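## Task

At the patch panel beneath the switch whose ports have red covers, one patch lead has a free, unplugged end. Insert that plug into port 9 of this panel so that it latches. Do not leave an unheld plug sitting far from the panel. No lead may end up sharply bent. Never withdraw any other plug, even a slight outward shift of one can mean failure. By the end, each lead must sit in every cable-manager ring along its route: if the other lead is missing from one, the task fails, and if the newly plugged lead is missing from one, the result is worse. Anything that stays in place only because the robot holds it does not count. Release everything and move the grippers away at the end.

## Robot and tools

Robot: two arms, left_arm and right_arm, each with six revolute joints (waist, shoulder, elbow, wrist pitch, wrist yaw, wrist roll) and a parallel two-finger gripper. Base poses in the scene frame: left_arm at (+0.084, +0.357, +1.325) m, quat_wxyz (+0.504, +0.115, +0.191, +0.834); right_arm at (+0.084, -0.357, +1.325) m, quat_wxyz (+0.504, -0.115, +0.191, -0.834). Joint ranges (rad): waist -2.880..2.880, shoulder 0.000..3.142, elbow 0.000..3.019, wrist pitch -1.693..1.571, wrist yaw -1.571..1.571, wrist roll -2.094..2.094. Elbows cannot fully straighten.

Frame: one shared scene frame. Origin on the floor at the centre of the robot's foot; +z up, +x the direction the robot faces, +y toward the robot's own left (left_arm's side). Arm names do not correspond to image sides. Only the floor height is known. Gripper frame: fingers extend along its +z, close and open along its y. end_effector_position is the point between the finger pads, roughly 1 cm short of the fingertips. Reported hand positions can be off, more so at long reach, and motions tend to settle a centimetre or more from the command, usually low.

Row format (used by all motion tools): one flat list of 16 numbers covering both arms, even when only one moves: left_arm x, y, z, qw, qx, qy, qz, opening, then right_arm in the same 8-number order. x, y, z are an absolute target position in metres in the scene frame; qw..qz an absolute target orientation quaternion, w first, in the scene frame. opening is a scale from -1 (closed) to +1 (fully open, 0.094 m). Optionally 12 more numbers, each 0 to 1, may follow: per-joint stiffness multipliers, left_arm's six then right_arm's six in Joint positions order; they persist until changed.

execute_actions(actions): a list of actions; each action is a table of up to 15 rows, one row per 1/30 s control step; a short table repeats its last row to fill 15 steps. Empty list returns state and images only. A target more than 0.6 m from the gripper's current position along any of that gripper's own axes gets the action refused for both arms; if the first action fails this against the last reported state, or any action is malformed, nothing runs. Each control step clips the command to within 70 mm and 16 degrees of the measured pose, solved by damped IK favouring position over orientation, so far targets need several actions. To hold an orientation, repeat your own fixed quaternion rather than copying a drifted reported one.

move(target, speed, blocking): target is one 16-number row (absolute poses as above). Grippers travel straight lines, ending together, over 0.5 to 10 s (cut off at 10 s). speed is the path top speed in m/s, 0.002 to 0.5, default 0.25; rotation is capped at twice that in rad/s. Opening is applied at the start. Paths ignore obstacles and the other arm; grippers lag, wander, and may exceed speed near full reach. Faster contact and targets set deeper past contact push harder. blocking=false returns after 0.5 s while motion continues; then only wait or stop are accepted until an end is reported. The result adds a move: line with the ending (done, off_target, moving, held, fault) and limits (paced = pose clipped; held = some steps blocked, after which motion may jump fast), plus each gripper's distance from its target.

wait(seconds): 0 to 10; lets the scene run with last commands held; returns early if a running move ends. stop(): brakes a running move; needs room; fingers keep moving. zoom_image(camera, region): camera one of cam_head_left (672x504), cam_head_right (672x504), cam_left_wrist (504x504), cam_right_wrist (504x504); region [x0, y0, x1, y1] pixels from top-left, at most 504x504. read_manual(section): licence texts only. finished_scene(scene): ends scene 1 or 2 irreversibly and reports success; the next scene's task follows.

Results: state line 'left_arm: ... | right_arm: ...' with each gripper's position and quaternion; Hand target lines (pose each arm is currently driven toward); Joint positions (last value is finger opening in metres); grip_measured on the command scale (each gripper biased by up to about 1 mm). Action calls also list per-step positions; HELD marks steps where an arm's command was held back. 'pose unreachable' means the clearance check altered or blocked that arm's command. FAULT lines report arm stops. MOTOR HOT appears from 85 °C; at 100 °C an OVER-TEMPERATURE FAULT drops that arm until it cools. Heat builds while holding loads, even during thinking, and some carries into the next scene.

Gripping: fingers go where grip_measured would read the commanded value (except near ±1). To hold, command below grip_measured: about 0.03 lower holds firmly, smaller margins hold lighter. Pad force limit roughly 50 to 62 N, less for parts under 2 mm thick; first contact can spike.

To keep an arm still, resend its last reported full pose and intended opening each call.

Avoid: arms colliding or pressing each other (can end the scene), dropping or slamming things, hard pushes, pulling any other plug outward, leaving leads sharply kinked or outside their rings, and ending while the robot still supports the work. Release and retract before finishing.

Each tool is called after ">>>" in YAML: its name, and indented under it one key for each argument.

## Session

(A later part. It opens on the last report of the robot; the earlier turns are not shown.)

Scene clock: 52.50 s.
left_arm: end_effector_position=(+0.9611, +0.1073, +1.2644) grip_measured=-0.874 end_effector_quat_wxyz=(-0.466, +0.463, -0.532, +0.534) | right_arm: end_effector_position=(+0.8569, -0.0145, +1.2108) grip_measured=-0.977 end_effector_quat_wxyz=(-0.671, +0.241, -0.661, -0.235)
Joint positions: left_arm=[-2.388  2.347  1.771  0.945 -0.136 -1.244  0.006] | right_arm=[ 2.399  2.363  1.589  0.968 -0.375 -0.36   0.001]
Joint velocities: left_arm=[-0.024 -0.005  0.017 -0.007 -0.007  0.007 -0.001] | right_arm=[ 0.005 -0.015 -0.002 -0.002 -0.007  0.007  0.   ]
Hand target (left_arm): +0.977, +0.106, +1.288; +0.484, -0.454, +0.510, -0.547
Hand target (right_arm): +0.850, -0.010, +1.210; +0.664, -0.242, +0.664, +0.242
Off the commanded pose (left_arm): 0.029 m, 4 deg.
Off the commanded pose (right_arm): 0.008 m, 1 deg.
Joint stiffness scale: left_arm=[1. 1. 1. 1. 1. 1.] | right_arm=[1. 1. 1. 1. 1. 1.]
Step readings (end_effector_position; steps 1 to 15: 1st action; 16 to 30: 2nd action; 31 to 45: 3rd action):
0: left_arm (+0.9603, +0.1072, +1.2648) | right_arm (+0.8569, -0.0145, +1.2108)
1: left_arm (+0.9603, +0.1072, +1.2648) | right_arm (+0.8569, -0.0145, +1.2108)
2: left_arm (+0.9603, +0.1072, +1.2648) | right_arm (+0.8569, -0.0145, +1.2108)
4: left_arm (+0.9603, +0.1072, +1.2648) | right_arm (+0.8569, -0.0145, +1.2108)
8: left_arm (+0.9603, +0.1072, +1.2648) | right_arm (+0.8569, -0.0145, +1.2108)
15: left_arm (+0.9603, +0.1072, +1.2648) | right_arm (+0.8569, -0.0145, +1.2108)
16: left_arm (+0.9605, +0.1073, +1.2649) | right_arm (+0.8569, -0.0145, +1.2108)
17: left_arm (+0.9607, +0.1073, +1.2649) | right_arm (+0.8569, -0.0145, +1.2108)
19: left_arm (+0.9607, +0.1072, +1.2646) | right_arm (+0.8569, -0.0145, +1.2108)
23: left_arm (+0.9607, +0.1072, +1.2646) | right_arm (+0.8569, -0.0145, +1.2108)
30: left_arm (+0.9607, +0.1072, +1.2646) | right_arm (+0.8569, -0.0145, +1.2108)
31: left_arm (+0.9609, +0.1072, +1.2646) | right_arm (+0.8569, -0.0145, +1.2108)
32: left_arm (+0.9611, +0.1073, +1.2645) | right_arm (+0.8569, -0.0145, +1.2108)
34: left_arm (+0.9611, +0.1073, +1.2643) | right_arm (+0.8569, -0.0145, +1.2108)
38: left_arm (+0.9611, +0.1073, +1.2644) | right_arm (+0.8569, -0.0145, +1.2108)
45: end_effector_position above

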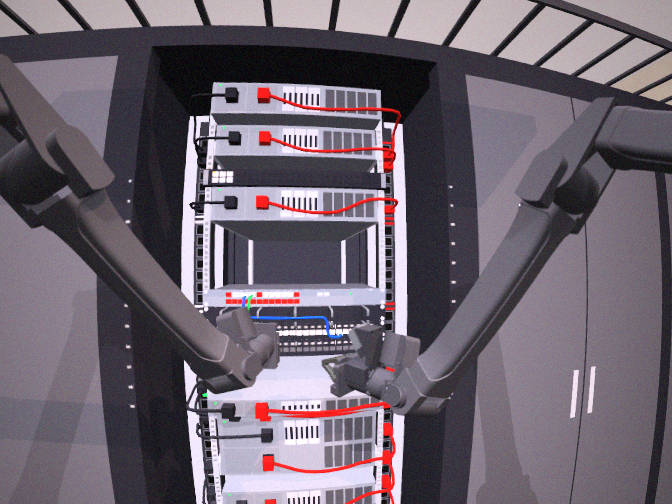

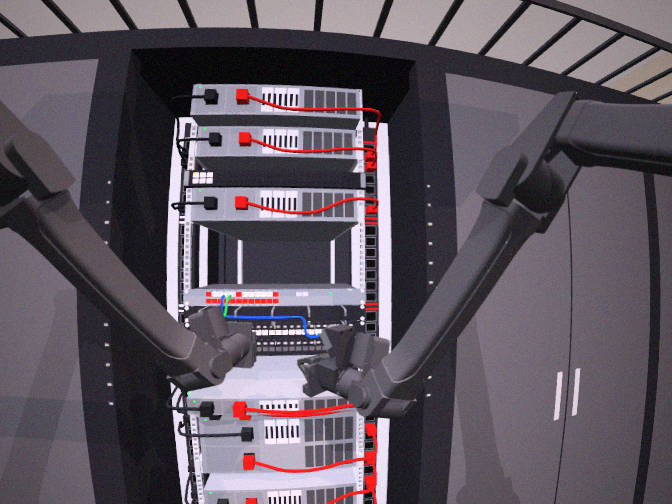

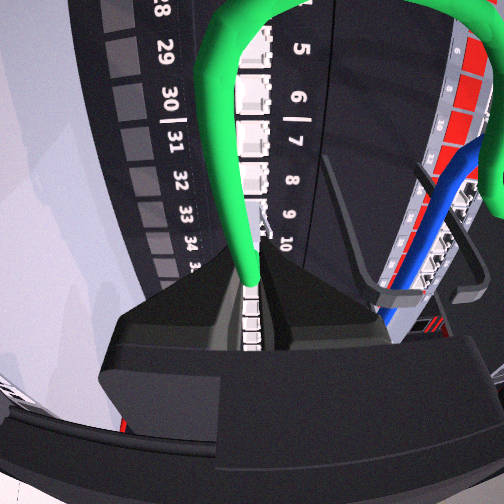

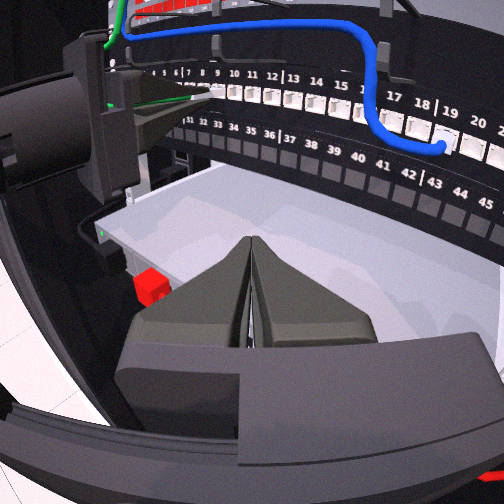

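>>> execute_actions:
  actions:
    - [[0.9785,0.1025,1.2808,0.4774,-0.4572,0.5188,-0.5425,-0.9,0.85,-0.01,1.21,0.664,-0.242,0.664,0.242,-1]]
    - [[0.9785,0.1025,1.2795,0.4774,-0.4572,0.5188,-0.5425,-0.9,0.85,-0.01,1.21,0.664,-0.242,0.664,0.242,-1]]
    - [[0.9795,0.1025,1.2783,0.4774,-0.4572,0.5188,-0.5425,-0.9,0.85,-0.01,1.21,0.664,-0.242,0.664,0.242,-1]]

>>> zoom_image:
  camera: "cam_left_wrist"
  region: [210, 130, 330, 260]

>>> zoom_image:
  camera: "cam_right_wrist"
  region: [160, 60, 260, 130]

Scene clock: 54.30 s.
left_arm: end_effector_position=(+0.9613, +0.1071, +1.2639) grip_measured=-0.874 end_effector_quat_wxyz=(-0.466, +0.463, -0.532, +0.534) | right_arm: end_effector_position=(+0.8569, -0.0145, +1.2108) grip_measured=-0.977 end_effector_quat_wxyz=(-0.671, +0.241, -0.661, -0.235)
Joint positions: left_arm=[-2.388  2.349  1.772  0.945 -0.136 -1.244  0.006] | right_arm=[ 2.399  2.363  1.589  0.968 -0.375 -0.36   0.001]
Joint velocities: left_arm=[ 0.005 -0.005 -0.002 -0.002 -0.022 -0.037 -0.   ] | right_arm=[-0.005  0.005 -0.007 -0.017 -0.051 -0.037 -0.001]
Hand target (left_arm): +0.977, +0.104, +1.279; +0.477, -0.457, +0.519, -0.542
Hand target (right_arm): +0.850, -0.010, +1.210; +0.664, -0.242, +0.664, +0.242
Off the commanded pose (left_arm): 0.024 m, 2 deg.
Off the commanded pose (right_arm): 0.008 m, 1 deg.
Joint stiffness scale: left_arm=[1. 1. 1. 1. 1. 1.] | right_arm=[1. 1. 1. 1. 1. 1.]
Step readings (end_effector_position; steps 1 to 15: 1st action; 16 to 30: 2nd action; 31 to 45: 3rd action):
0: left_arm (+0.9611, +0.1073, +1.2644) | right_arm (+0.8569, -0.0145, +1.2108)
1: left_arm (+0.9611, +0.1073, +1.2644) | right_arm (+0.8569, -0.0145, +1.2108)
2: left_arm (+0.9611, +0.1073, +1.2644) | right_arm (+0.8569, -0.0145, +1.2108)
4: left_arm (+0.9611, +0.1073, +1.2644) | right_arm (+0.8569, -0.0145, +1.2108)
8: left_arm (+0.9611, +0.1073, +1.2644) | right_arm (+0.8569, -0.0145, +1.2108)
15: left_arm (+0.9611, +0.1073, +1.2644) | right_arm (+0.8569, -0.0145, +1.2108)
16: left_arm (+0.9610, +0.1072, +1.2641) | right_arm (+0.8569, -0.0145, +1.2108)
17: left_arm (+0.9610, +0.1072, +1.2641) | right_arm (+0.8569, -0.0145, +1.2108)
19: left_arm (+0.9610, +0.1072, +1.2641) | right_arm (+0.8569, -0.0145, +1.2108)
23: left_arm (+0.9610, +0.1072, +1.2641) | right_arm (+0.8569, -0.0145, +1.2108)
30: left_arm (+0.9610, +0.1072, +1.2641) | right_arm (+0.8569, -0.0145, +1.2108)
31: left_arm (+0.9612, +0.1073, +1.2643) | right_arm (+0.8569, -0.0145, +1.2108)
32: left_arm (+0.9612, +0.1072, +1.2640) | right_arm (+0.8569, -0.0145, +1.2108)
34: left_arm (+0.9613, +0.1071, +1.2639) | right_arm (+0.8569, -0.0145, +1.2108)
38: left_arm (+0.9613, +0.1071, +1.2639) | right_arm (+0.8569, -0.0145, +1.2108)
45: end_effector_position above

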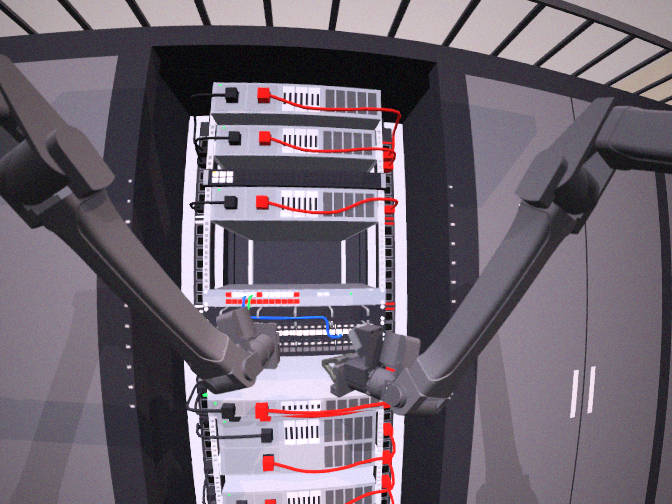

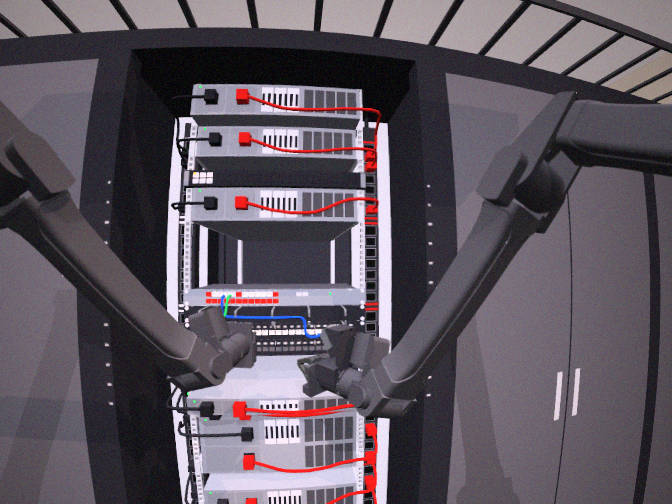

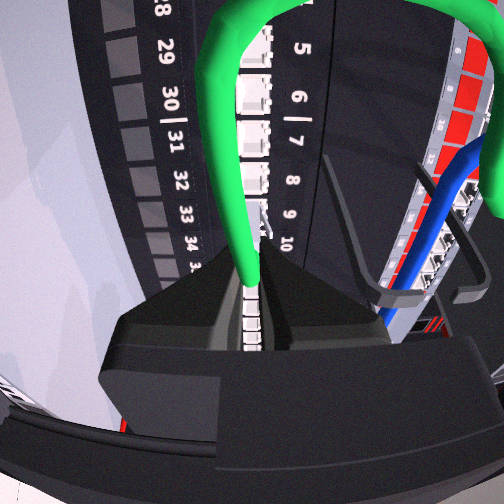

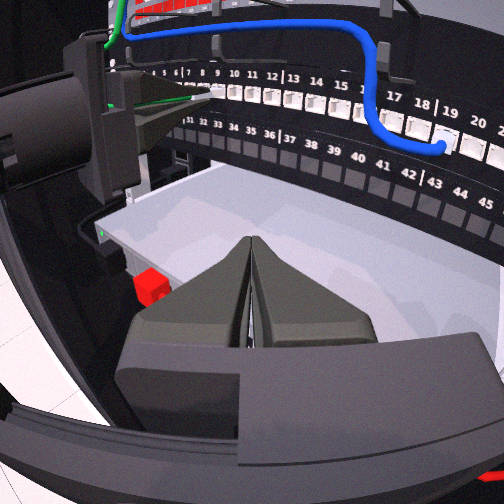

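Region (210, 130, 330, 260) of cam_left_wrist's 504x504 image, scaled by 3.877, with more detail than that image has; it fills the left 465 columns of this view, and the rest is white.

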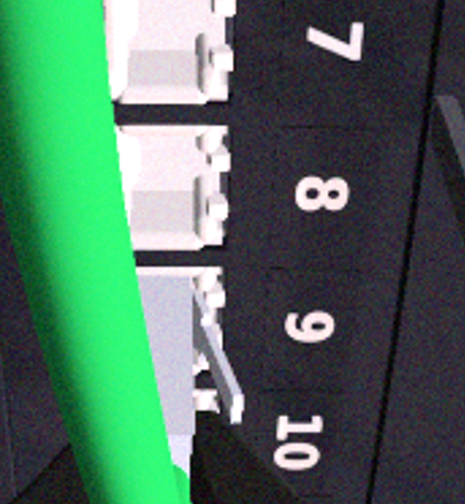

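Region (160, 60, 260, 130) of cam_right_wrist's 504x504 image, scaled by 5.040, with more detail than that image has; it fills the top 353 rows of this view, and the rest is white.

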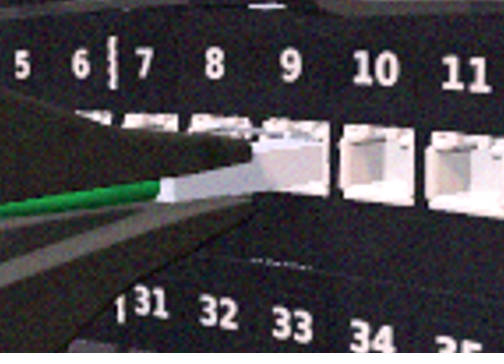

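>>> execute_actions:
  actions:
    - [[0.9765,0.1025,1.2755,0.4774,-0.4572,0.5188,-0.5425,-0.9,0.85,-0.01,1.21,0.664,-0.242,0.664,0.242,-1]]
    - [[0.9785,0.1025,1.2755,0.4774,-0.4572,0.5188,-0.5425,-0.9,0.85,-0.01,1.21,0.664,-0.242,0.664,0.242,-1]]
    - [[0.9815,0.1025,1.2755,0.4774,-0.4572,0.5188,-0.5425,-0.9,0.85,-0.01,1.21,0.664,-0.242,0.664,0.242,-1]]

>>> zoom_image:
  camera: "cam_left_wrist"
  region: [210, 130, 330, 260]

>>> zoom_image:
  camera: "cam_right_wrist"
  region: [160, 60, 260, 130]

Scene clock: 56.10 s.
left_arm: end_effector_position=(+0.9617, +0.1068, +1.2635) grip_measured=-0.874 end_effector_quat_wxyz=(-0.466, +0.463, -0.532, +0.534) | right_arm: end_effector_position=(+0.8569, -0.0145, +1.2108) grip_measured=-0.977 end_effector_quat_wxyz=(-0.671, +0.241, -0.661, -0.235)
Joint positions: left_arm=[-2.388  2.351  1.775  0.945 -0.136 -1.244  0.006] | right_arm=[ 2.399  2.363  1.589  0.968 -0.375 -0.36   0.001]
Joint velocities: left_arm=[-0.005  0.005 -0.007 -0.007  0.037 -0.007 -0.001] | right_arm=[-0.015 -0.005  0.007  0.002 -0.037 -0.081  0.001]
Hand target (left_arm): +0.979, +0.104, +1.277; +0.477, -0.457, +0.519, -0.542
Hand target (right_arm): +0.850, -0.010, +1.210; +0.664, -0.242, +0.664, +0.242
Off the commanded pose (left_arm): 0.024 m, 2 deg.
Off the commanded pose (right_arm): 0.008 m, 1 deg.
Joint stiffness scale: left_arm=[1. 1. 1. 1. 1. 1.] | right_arm=[1. 1. 1. 1. 1. 1.]
Step readings (end_effector_position; steps 1 to 15: 1st action; 16 to 30: 2nd action; 31 to 45: 3rd action):
0: left_arm (+0.9613, +0.1071, +1.2639) | right_arm (+0.8569, -0.0145, +1.2108)
1: left_arm (+0.9613, +0.1071, +1.2639) | right_arm (+0.8569, -0.0145, +1.2108)
2: left_arm (+0.9613, +0.1071, +1.2639) | right_arm (+0.8569, -0.0145, +1.2108)
4: left_arm (+0.9613, +0.1071, +1.2639) | right_arm (+0.8569, -0.0145, +1.2108)
8: left_arm (+0.9613, +0.1071, +1.2639) | right_arm (+0.8569, -0.0145, +1.2108)
15: left_arm (+0.9613, +0.1071, +1.2639) | right_arm (+0.8569, -0.0145, +1.2108)
16: left_arm (+0.9612, +0.1070, +1.2636) | right_arm (+0.8569, -0.0145, +1.2108)
17: left_arm (+0.9612, +0.1070, +1.2636) | right_arm (+0.8569, -0.0145, +1.2108)
19: left_arm (+0.9612, +0.1070, +1.2636) | right_arm (+0.8569, -0.0145, +1.2108)
23: left_arm (+0.9612, +0.1070, +1.2636) | right_arm (+0.8569, -0.0145, +1.2108)
30: left_arm (+0.9612, +0.1070, +1.2636) | right_arm (+0.8569, -0.0145, +1.2108)
31: left_arm (+0.9615, +0.1071, +1.2641) | right_arm (+0.8569, -0.0145, +1.2108)
32: left_arm (+0.9616, +0.1069, +1.2637) | right_arm (+0.8569, -0.0145, +1.2108)
34: left_arm (+0.9617, +0.1068, +1.2635) | right_arm (+0.8569, -0.0145, +1.2108)
38: left_arm (+0.9617, +0.1068, +1.2635) | right_arm (+0.8569, -0.0145, +1.2108)
45: end_effector_position above

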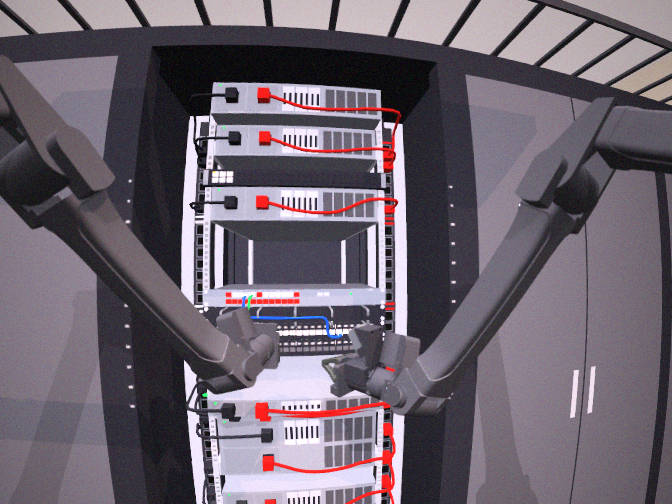

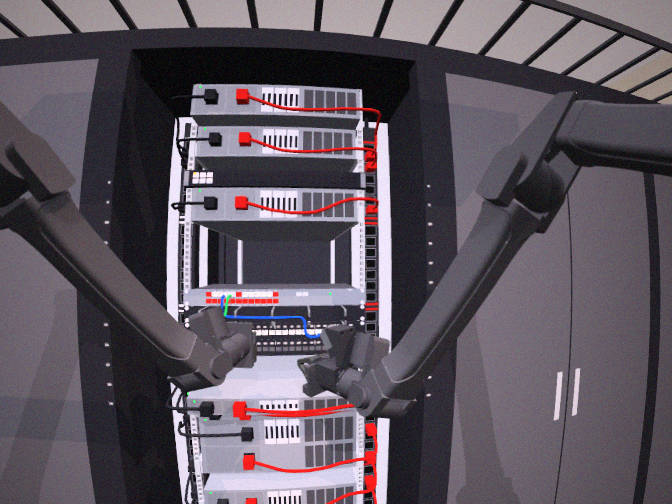

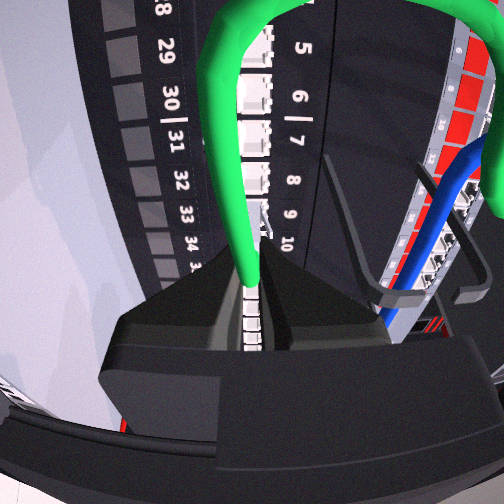

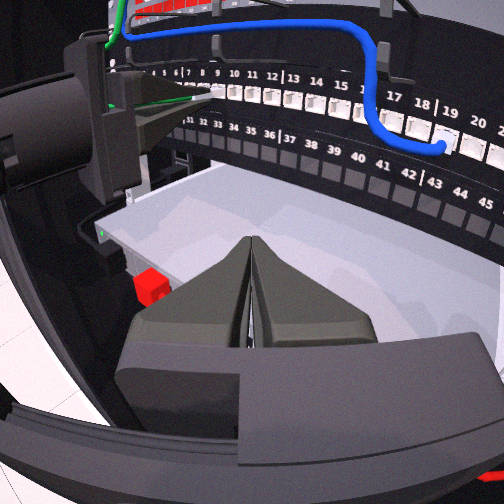

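Region (210, 130, 330, 260) of cam_left_wrist's 504x504 image, scaled by 3.877, with more detail than that image has; it fills the left 465 columns of this view, and the rest is white.

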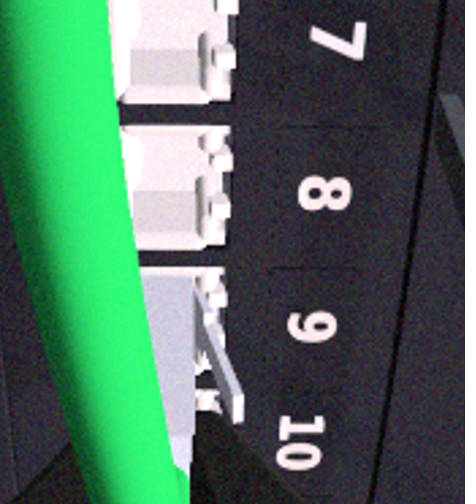

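Region (160, 60, 260, 130) of cam_right_wrist's 504x504 image, scaled by 5.040, with more detail than that image has; it fills the top 353 rows of this view, and the rest is white.

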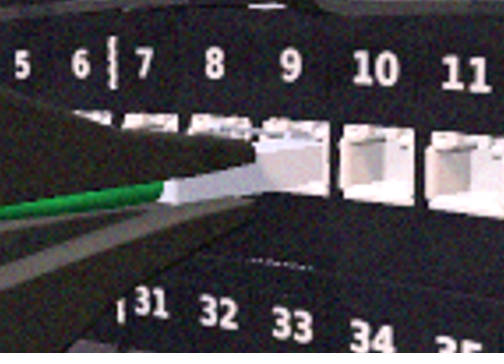

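>>> execute_actions:
  actions:
    - [[0.9815,0.0998,1.2765,0.4733,-0.4531,0.5222,-0.546,-0.9,0.85,-0.01,1.21,0.664,-0.242,0.664,0.242,-1]]
    - [[0.9815,0.0972,1.2775,0.4693,-0.4491,0.5257,-0.5494,-0.9,0.85,-0.01,1.21,0.664,-0.242,0.664,0.242,-1]]
    - [[0.983,0.0945,1.2785,0.4652,-0.445,0.5291,-0.5529,-0.9,0.85,-0.01,1.21,0.664,-0.242,0.664,0.242,-1]]

>>> zoom_image:
  camera: "cam_left_wrist"
  region: [210, 130, 330, 260]

>>> zoom_image:
  camera: "cam_right_wrist"
  region: [160, 60, 260, 130]

Scene clock: 58.37 s.
left_arm: end_effector_position=(+0.9619, +0.1049, +1.2647) grip_measured=-0.874 end_effector_quat_wxyz=(-0.463, +0.457, -0.534, +0.540) | right_arm: end_effector_position=(+0.8569, -0.0145, +1.2108) grip_measured=-0.977 end_effector_quat_wxyz=(-0.671, +0.241, -0.661, -0.235)
Joint positions: left_arm=[-2.386  2.351  1.777  0.945 -0.115 -1.244  0.006] | right_arm=[ 2.399  2.363  1.589  0.968 -0.375 -0.36   0.001]
Joint velocities: left_arm=[ 0.005 -0.005  0.002 -0.007 -0.022 -0.066 -0.001] | right_arm=[ 0.005 -0.005  0.007 -0.007 -0.037  0.022 -0.   ]
Hand target (left_arm): +0.979, +0.096, +1.280; +0.465, -0.445, +0.529, -0.553
Hand target (right_arm): +0.850, -0.010, +1.210; +0.664, -0.242, +0.664, +0.242
Off the commanded pose (left_arm): 0.027 m, 2 deg.
Off the commanded pose (right_arm): 0.008 m, 1 deg.
Joint stiffness scale: left_arm=[1. 1. 1. 1. 1. 1.] | right_arm=[1. 1. 1. 1. 1. 1.]
Step readings (end_effector_position; steps 1 to 15: 1st action; 16 to 30: 2nd action; 31 to 45: 3rd action):
0: left_arm (+0.9617, +0.1068, +1.2635) | right_arm (+0.8569, -0.0145, +1.2108)
1: left_arm (+0.9616, +0.1065, +1.2636) | right_arm (+0.8569, -0.0145, +1.2108)
2: left_arm (+0.9616, +0.1061, +1.2637) | right_arm (+0.8569, -0.0145, +1.2108)
4: left_arm (+0.9616, +0.1061, +1.2637) | right_arm (+0.8569, -0.0145, +1.2108)
8: left_arm (+0.9616, +0.1061, +1.2637) | right_arm (+0.8569, -0.0145, +1.2108)
15: left_arm (+0.9616, +0.1061, +1.2637) | right_arm (+0.8569, -0.0145, +1.2108)
16: left_arm (+0.9615, +0.1056, +1.2639) | right_arm (+0.8569, -0.0145, +1.2108)
17: left_arm (+0.9615, +0.1052, +1.2642) | right_arm (+0.8569, -0.0145, +1.2108)
19: left_arm (+0.9615, +0.1051, +1.2642) | right_arm (+0.8569, -0.0145, +1.2108)
23: left_arm (+0.9615, +0.1051, +1.2642) | right_arm (+0.8569, -0.0145, +1.2108)
30: left_arm (+0.9615, +0.1051, +1.2642) | right_arm (+0.8569, -0.0145, +1.2108)
31: left_arm (+0.9616, +0.1047, +1.2646) | right_arm (+0.8569, -0.0145, +1.2108)
32: left_arm (+0.9618, +0.1048, +1.2647) | right_arm (+0.8569, -0.0145, +1.2108)
34: left_arm (+0.9619, +0.1049, +1.2647) | right_arm (+0.8569, -0.0145, +1.2108)
38: left_arm (+0.9619, +0.1049, +1.2647) | right_arm (+0.8569, -0.0145, +1.2108)
45: end_effector_position above

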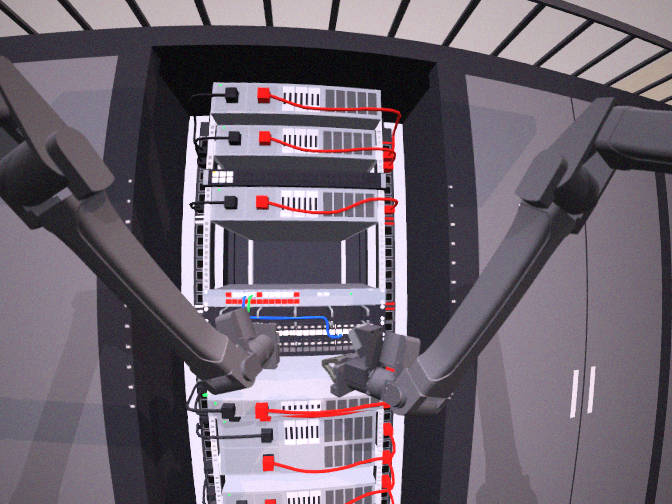

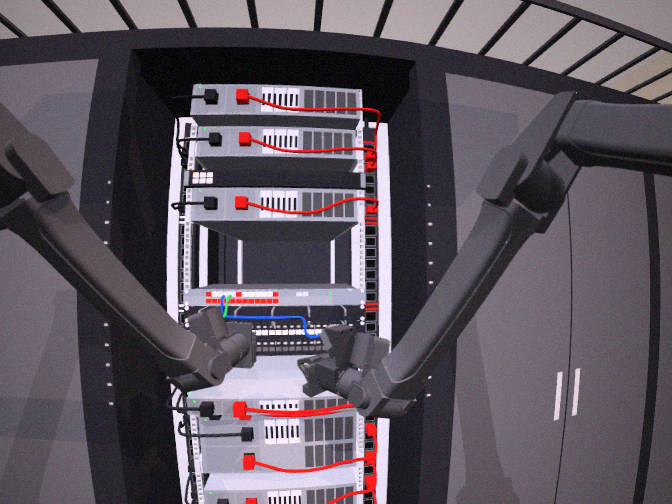

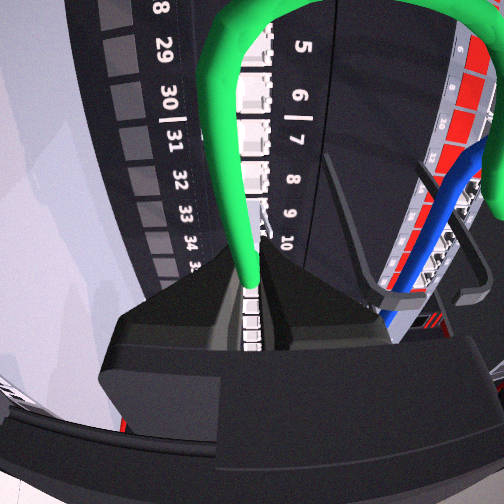

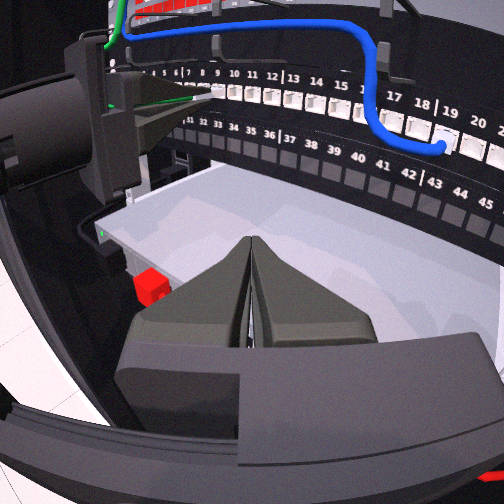

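Region (210, 130, 330, 260) of cam_left_wrist's 504x504 image, scaled by 3.877, with more detail than that image has; it fills the left 465 columns of this view, and the rest is white.

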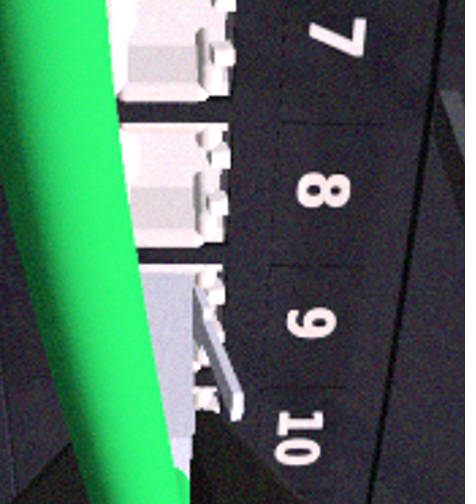

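Region (160, 60, 260, 130) of cam_right_wrist's 504x504 image, scaled by 5.040, with more detail than that image has; it fills the top 353 rows of this view, and the rest is white.

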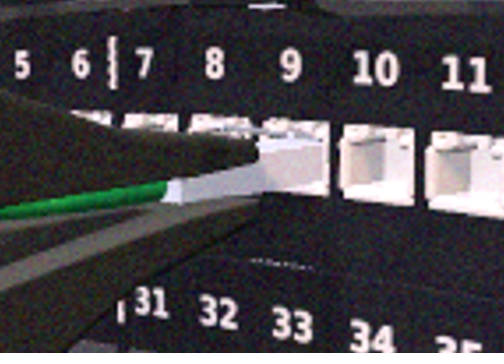

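>>> execute_actions:
  actions:
    - [[0.986,0.0945,1.2805,0.467,-0.444,0.527,-0.554,-0.91,0.85,-0.01,1.21,0.664,-0.242,0.664,0.242,-1]]
    - [[0.989,0.0945,1.2825,0.469,-0.443,0.525,-0.555,-0.91,0.85,-0.01,1.21,0.664,-0.242,0.664,0.242,-1]]
    - [[0.992,0.0945,1.2835,0.471,-0.442,0.523,-0.556,-0.91,0.85,-0.01,1.21,0.664,-0.242,0.664,0.242,-1]]

>>> zoom_image:
  camera: "cam_left_wrist"
  region: [210, 130, 330, 260]

>>> zoom_image:
  camera: "cam_right_wrist"
  region: [160, 60, 260, 130]

Scene clock: 60.17 s.
left_arm: end_effector_position=(+0.9627, +0.1045, +1.2644) grip_measured=-0.874 end_effector_quat_wxyz=(-0.464, +0.456, -0.534, +0.540) | right_arm: end_effector_position=(+0.8569, -0.0145, +1.2108) grip_measured=-0.977 end_effector_quat_wxyz=(-0.671, +0.241, -0.661, -0.235)
Joint positions: left_arm=[-2.386  2.355  1.782  0.945 -0.115 -1.244  0.006] | right_arm=[ 2.399  2.363  1.589  0.968 -0.375 -0.36   0.001]
Joint velocities: left_arm=[-0.015  0.005 -0.002  0.002 -0.037  0.022 -0.002] | right_arm=[-0.015 -0.005 -0.012  0.007 -0.125 -0.051 -0.001]
Hand target (left_arm): +0.986, +0.097, +1.286; +0.471, -0.442, +0.523, -0.556
Hand target (right_arm): +0.850, -0.010, +1.210; +0.664, -0.242, +0.664, +0.242
Off the commanded pose (left_arm): 0.036 m, 3 deg.
Off the commanded pose (right_arm): 0.008 m, 1 deg.
Joint stiffness scale: left_arm=[1. 1. 1. 1. 1. 1.] | right_arm=[1. 1. 1. 1. 1. 1.]
Step readings (end_effector_position; steps 1 to 15: 1st action; 16 to 30: 2nd action; 31 to 45: 3rd action):
0: left_arm (+0.9619, +0.1049, +1.2647) | right_arm (+0.8569, -0.0145, +1.2108)
1: left_arm (+0.9619, +0.1049, +1.2647) | right_arm (+0.8569, -0.0145, +1.2108)
2: left_arm (+0.9619, +0.1048, +1.2647) | right_arm (+0.8569, -0.0145, +1.2108)
4: left_arm (+0.9619, +0.1048, +1.2647) | right_arm (+0.8569, -0.0145, +1.2108)
8: left_arm (+0.9619, +0.1048, +1.2647) | right_arm (+0.8569, -0.0145, +1.2108)
15: left_arm (+0.9619, +0.1048, +1.2647) | right_arm (+0.8569, -0.0145, +1.2108)
16: left_arm (+0.9620, +0.1048, +1.2647) | right_arm (+0.8569, -0.0145, +1.2108)
17: left_arm (+0.9622, +0.1047, +1.2645) | right_arm (+0.8569, -0.0145, +1.2108)
19: left_arm (+0.9624, +0.1046, +1.2644) | right_arm (+0.8569, -0.0145, +1.2108)
23: left_arm (+0.9624, +0.1046, +1.2644) | right_arm (+0.8569, -0.0145, +1.2108)
30: left_arm (+0.9624, +0.1046, +1.2644) | right_arm (+0.8569, -0.0145, +1.2108)
31: left_arm (+0.9625, +0.1046, +1.2646) | right_arm (+0.8569, -0.0145, +1.2108)
32: left_arm (+0.9627, +0.1045, +1.2645) | right_arm (+0.8569, -0.0145, +1.2108)
34: left_arm (+0.9627, +0.1045, +1.2644) | right_arm (+0.8569, -0.0145, +1.2108)
38: left_arm (+0.9627, +0.1045, +1.2644) | right_arm (+0.8569, -0.0145, +1.2108)
45: end_effector_position above

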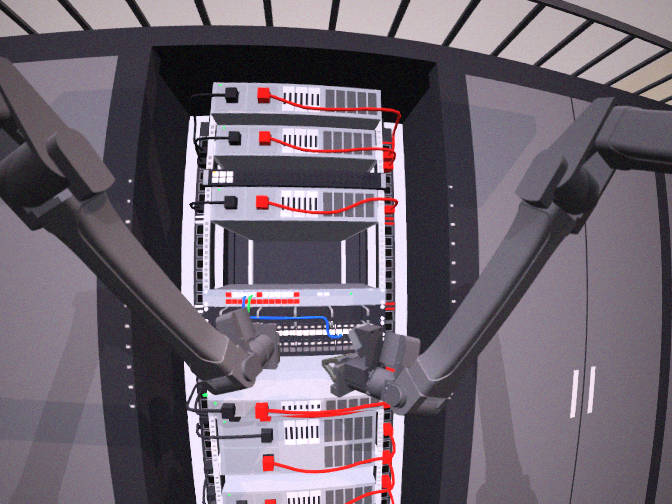

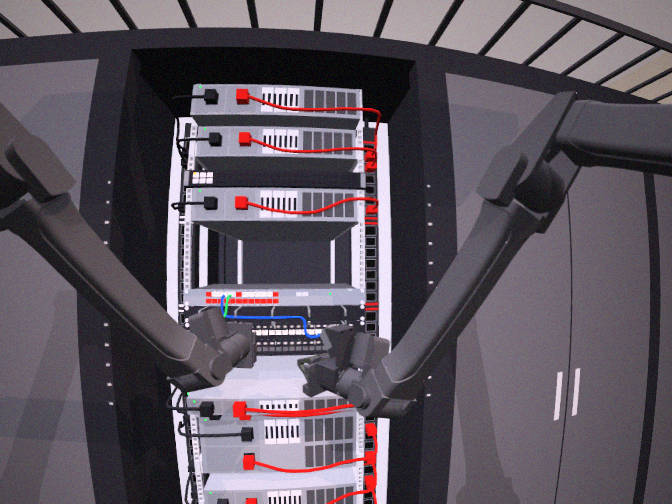

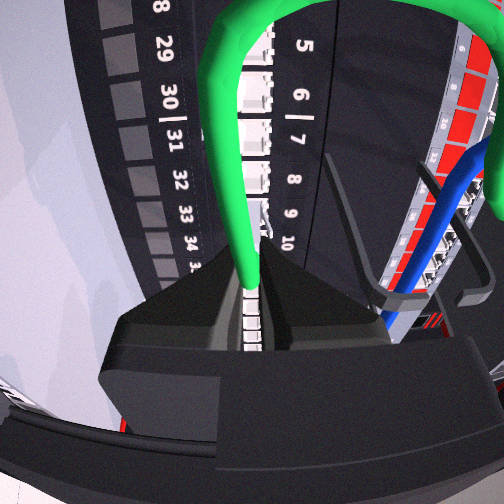

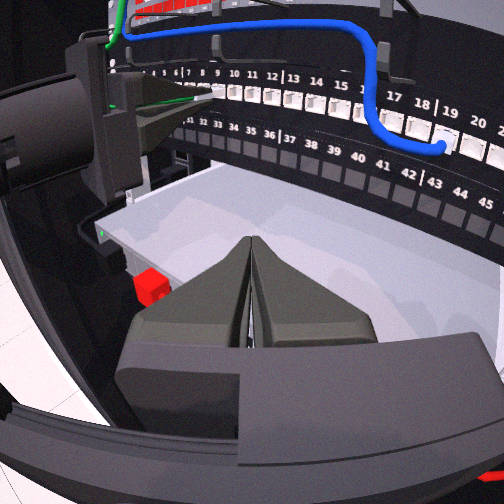

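Region (210, 130, 330, 260) of cam_left_wrist's 504x504 image, scaled by 3.877, with more detail than that image has; it fills the left 465 columns of this view, and the rest is white.

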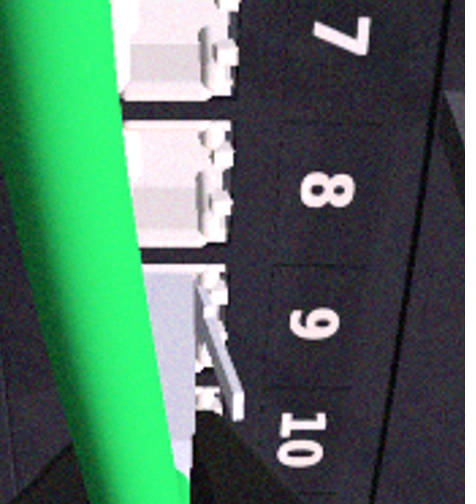

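Region (160, 60, 260, 130) of cam_right_wrist's 504x504 image, scaled by 5.040, with more detail than that image has; it fills the top 353 rows of this view, and the rest is white.

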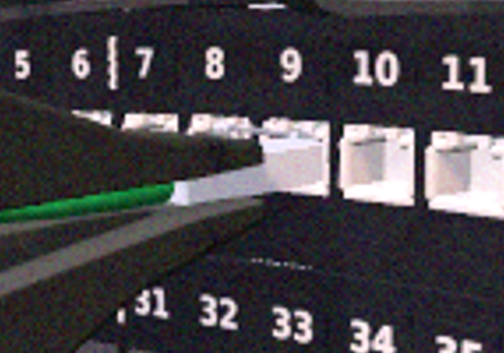

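>>> move:
  target: [0.935,0.098,1.270,0.488,-0.4795,0.5107,-0.521,-0.91,0.85,-0.01,1.21,0.664,-0.242,0.664,0.242,-1]
  speed: 0.04

>>> move:
  target: [0.962,0.098,1.270,0.488,-0.4795,0.5107,-0.521,-0.91,0.85,-0.01,1.21,0.664,-0.242,0.664,0.242,-1]
  speed: 0.03

>>> zoom_image:
  camera: "cam_left_wrist"
  region: [210, 130, 330, 260]

>>> zoom_image:
  camera: "cam_right_wrist"
  region: [140, 60, 260, 144]

Scene clock: 62.03 s.
left_arm: end_effector_position=(+0.9343, +0.1079, +1.2460) grip_measured=-0.874 end_effector_quat_wxyz=(-0.478, +0.489, -0.525, +0.506) | right_arm: end_effector_position=(+0.8569, -0.0145, +1.2108) grip_measured=-0.977 end_effector_quat_wxyz=(-0.671, +0.241, -0.661, -0.235)
Joint positions: left_arm=[-2.408  2.348  1.695  1.015 -0.235 -1.233  0.006] | right_arm=[ 2.399  2.363  1.589  0.968 -0.375 -0.36   0.001]
Joint velocities: left_arm=[-0.024  0.005 -0.012 -0.017 -0.007 -0.022  0.   ] | right_arm=[-0.005 -0.005 -0.007 -0.002 -0.066 -0.007  0.   ]
Hand target (left_arm): +0.935, +0.098, +1.270; +0.488, -0.480, +0.510, -0.521
Hand target (right_arm): +0.850, -0.010, +1.210; +0.664, -0.242, +0.664, +0.242
Off the commanded pose (left_arm): 0.026 m, 3 deg.
Off the commanded pose (right_arm): 0.008 m, 1 deg.
Joint stiffness scale: left_arm=[1. 1. 1. 1. 1. 1.] | right_arm=[1. 1. 1. 1. 1. 1.]
move: off_target (left_arm)

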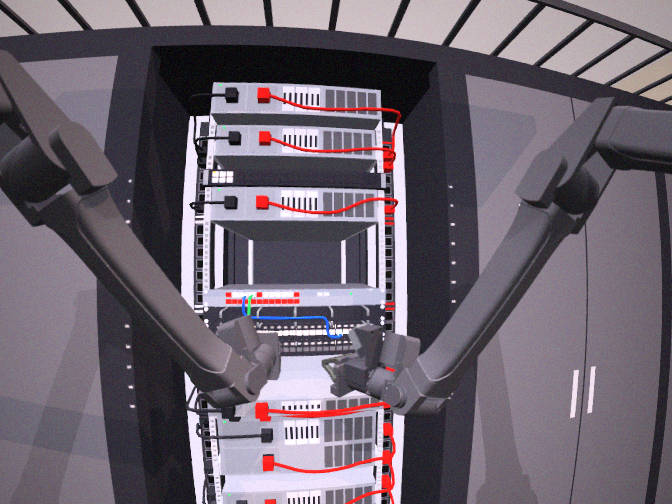

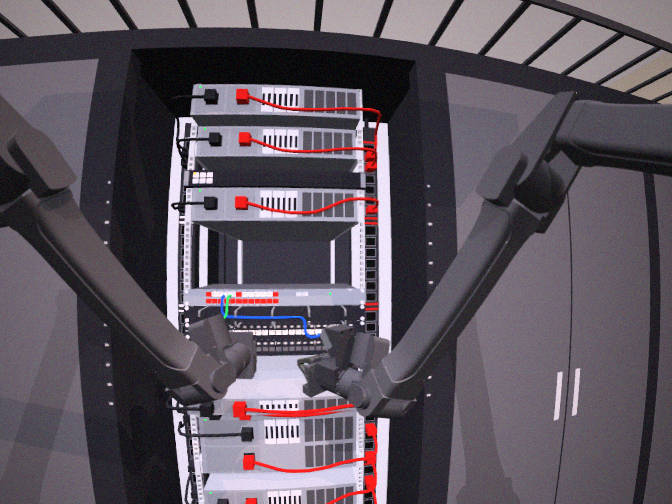

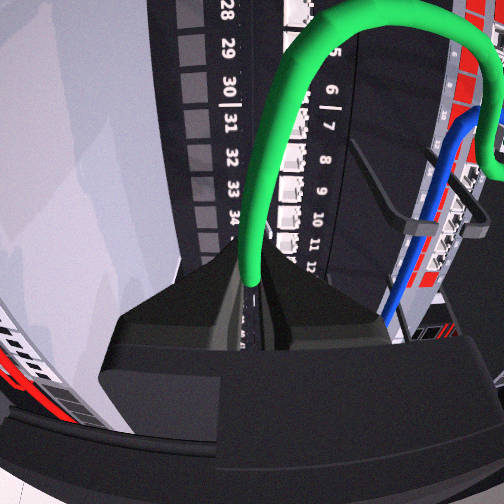

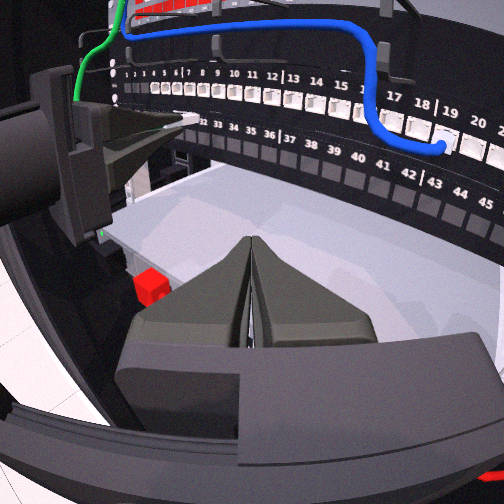

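Scene clock: 63.53 s.
left_arm: end_effector_position=(+0.9502, +0.1063, +1.2584) grip_measured=-0.874 end_effector_quat_wxyz=(-0.484, +0.485, -0.517, +0.514) | right_arm: end_effector_position=(+0.8569, -0.0145, +1.2108) grip_measured=-0.977 end_effector_quat_wxyz=(-0.671, +0.241, -0.661, -0.235)
Joint positions: left_arm=[-2.408  2.359  1.753  0.993 -0.229 -1.233  0.006] | right_arm=[ 2.399  2.363  1.589  0.968 -0.375 -0.36   0.001]
Joint velocities: left_arm=[-0.005  0.005 -0.007  0.002 -0.051 -0.066 -0.   ] | right_arm=[-0.015 -0.005  0.017  0.007 -0.022 -0.007 -0.   ]
Hand target (left_arm): +0.961, +0.099, +1.270; +0.488, -0.480, +0.511, -0.521
Hand target (right_arm): +0.850, -0.010, +1.210; +0.664, -0.242, +0.664, +0.242
Off the commanded pose (left_arm): 0.018 m, 1 deg.
Off the commanded pose (right_arm): 0.008 m, 1 deg.
Joint stiffness scale: left_arm=[1. 1. 1. 1. 1. 1.] | right_arm=[1. 1. 1. 1. 1. 1.]
move: off_target (left_arm)

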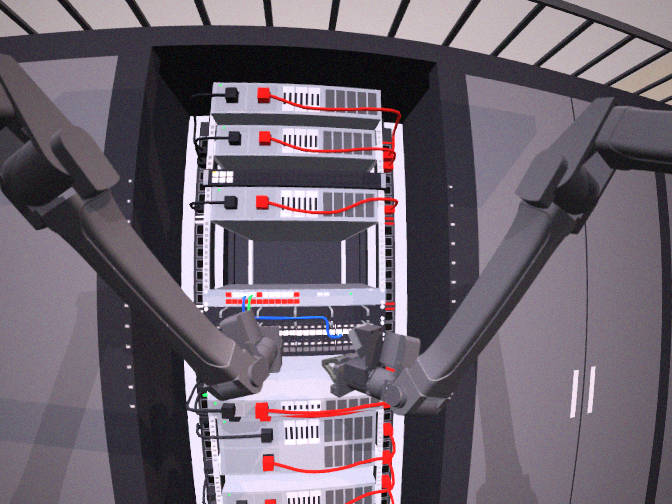

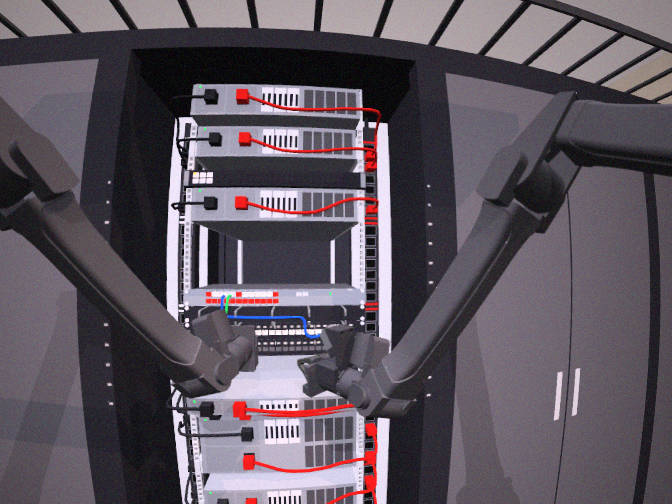

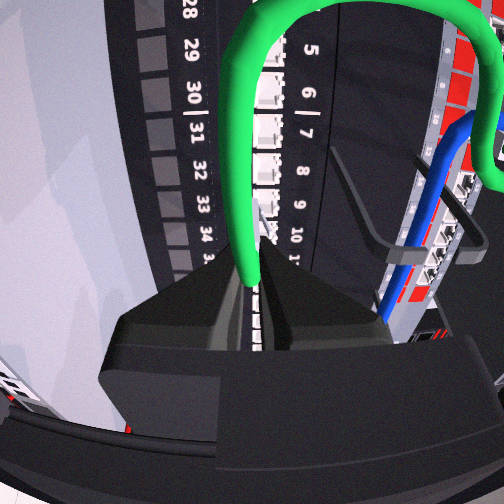

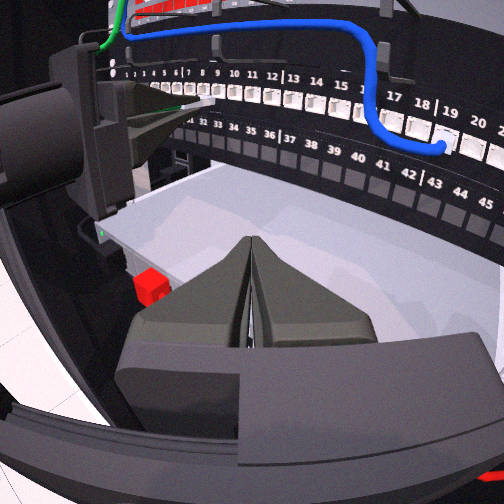

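Region (210, 130, 330, 260) of cam_left_wrist's 504x504 image, scaled by 3.877, with more detail than that image has; it fills the left 465 columns of this view, and the rest is white.

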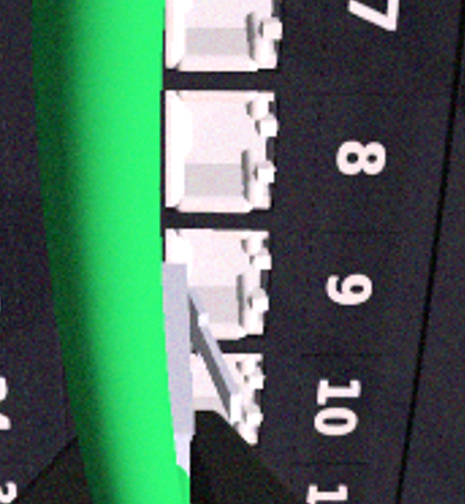

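Region (140, 60, 260, 144) of cam_right_wrist's 504x504 image, scaled by 4.200, with more detail than that image has; it fills the top 353 rows of this view, and the rest is white.

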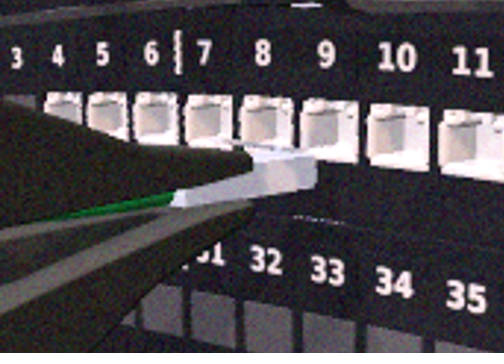

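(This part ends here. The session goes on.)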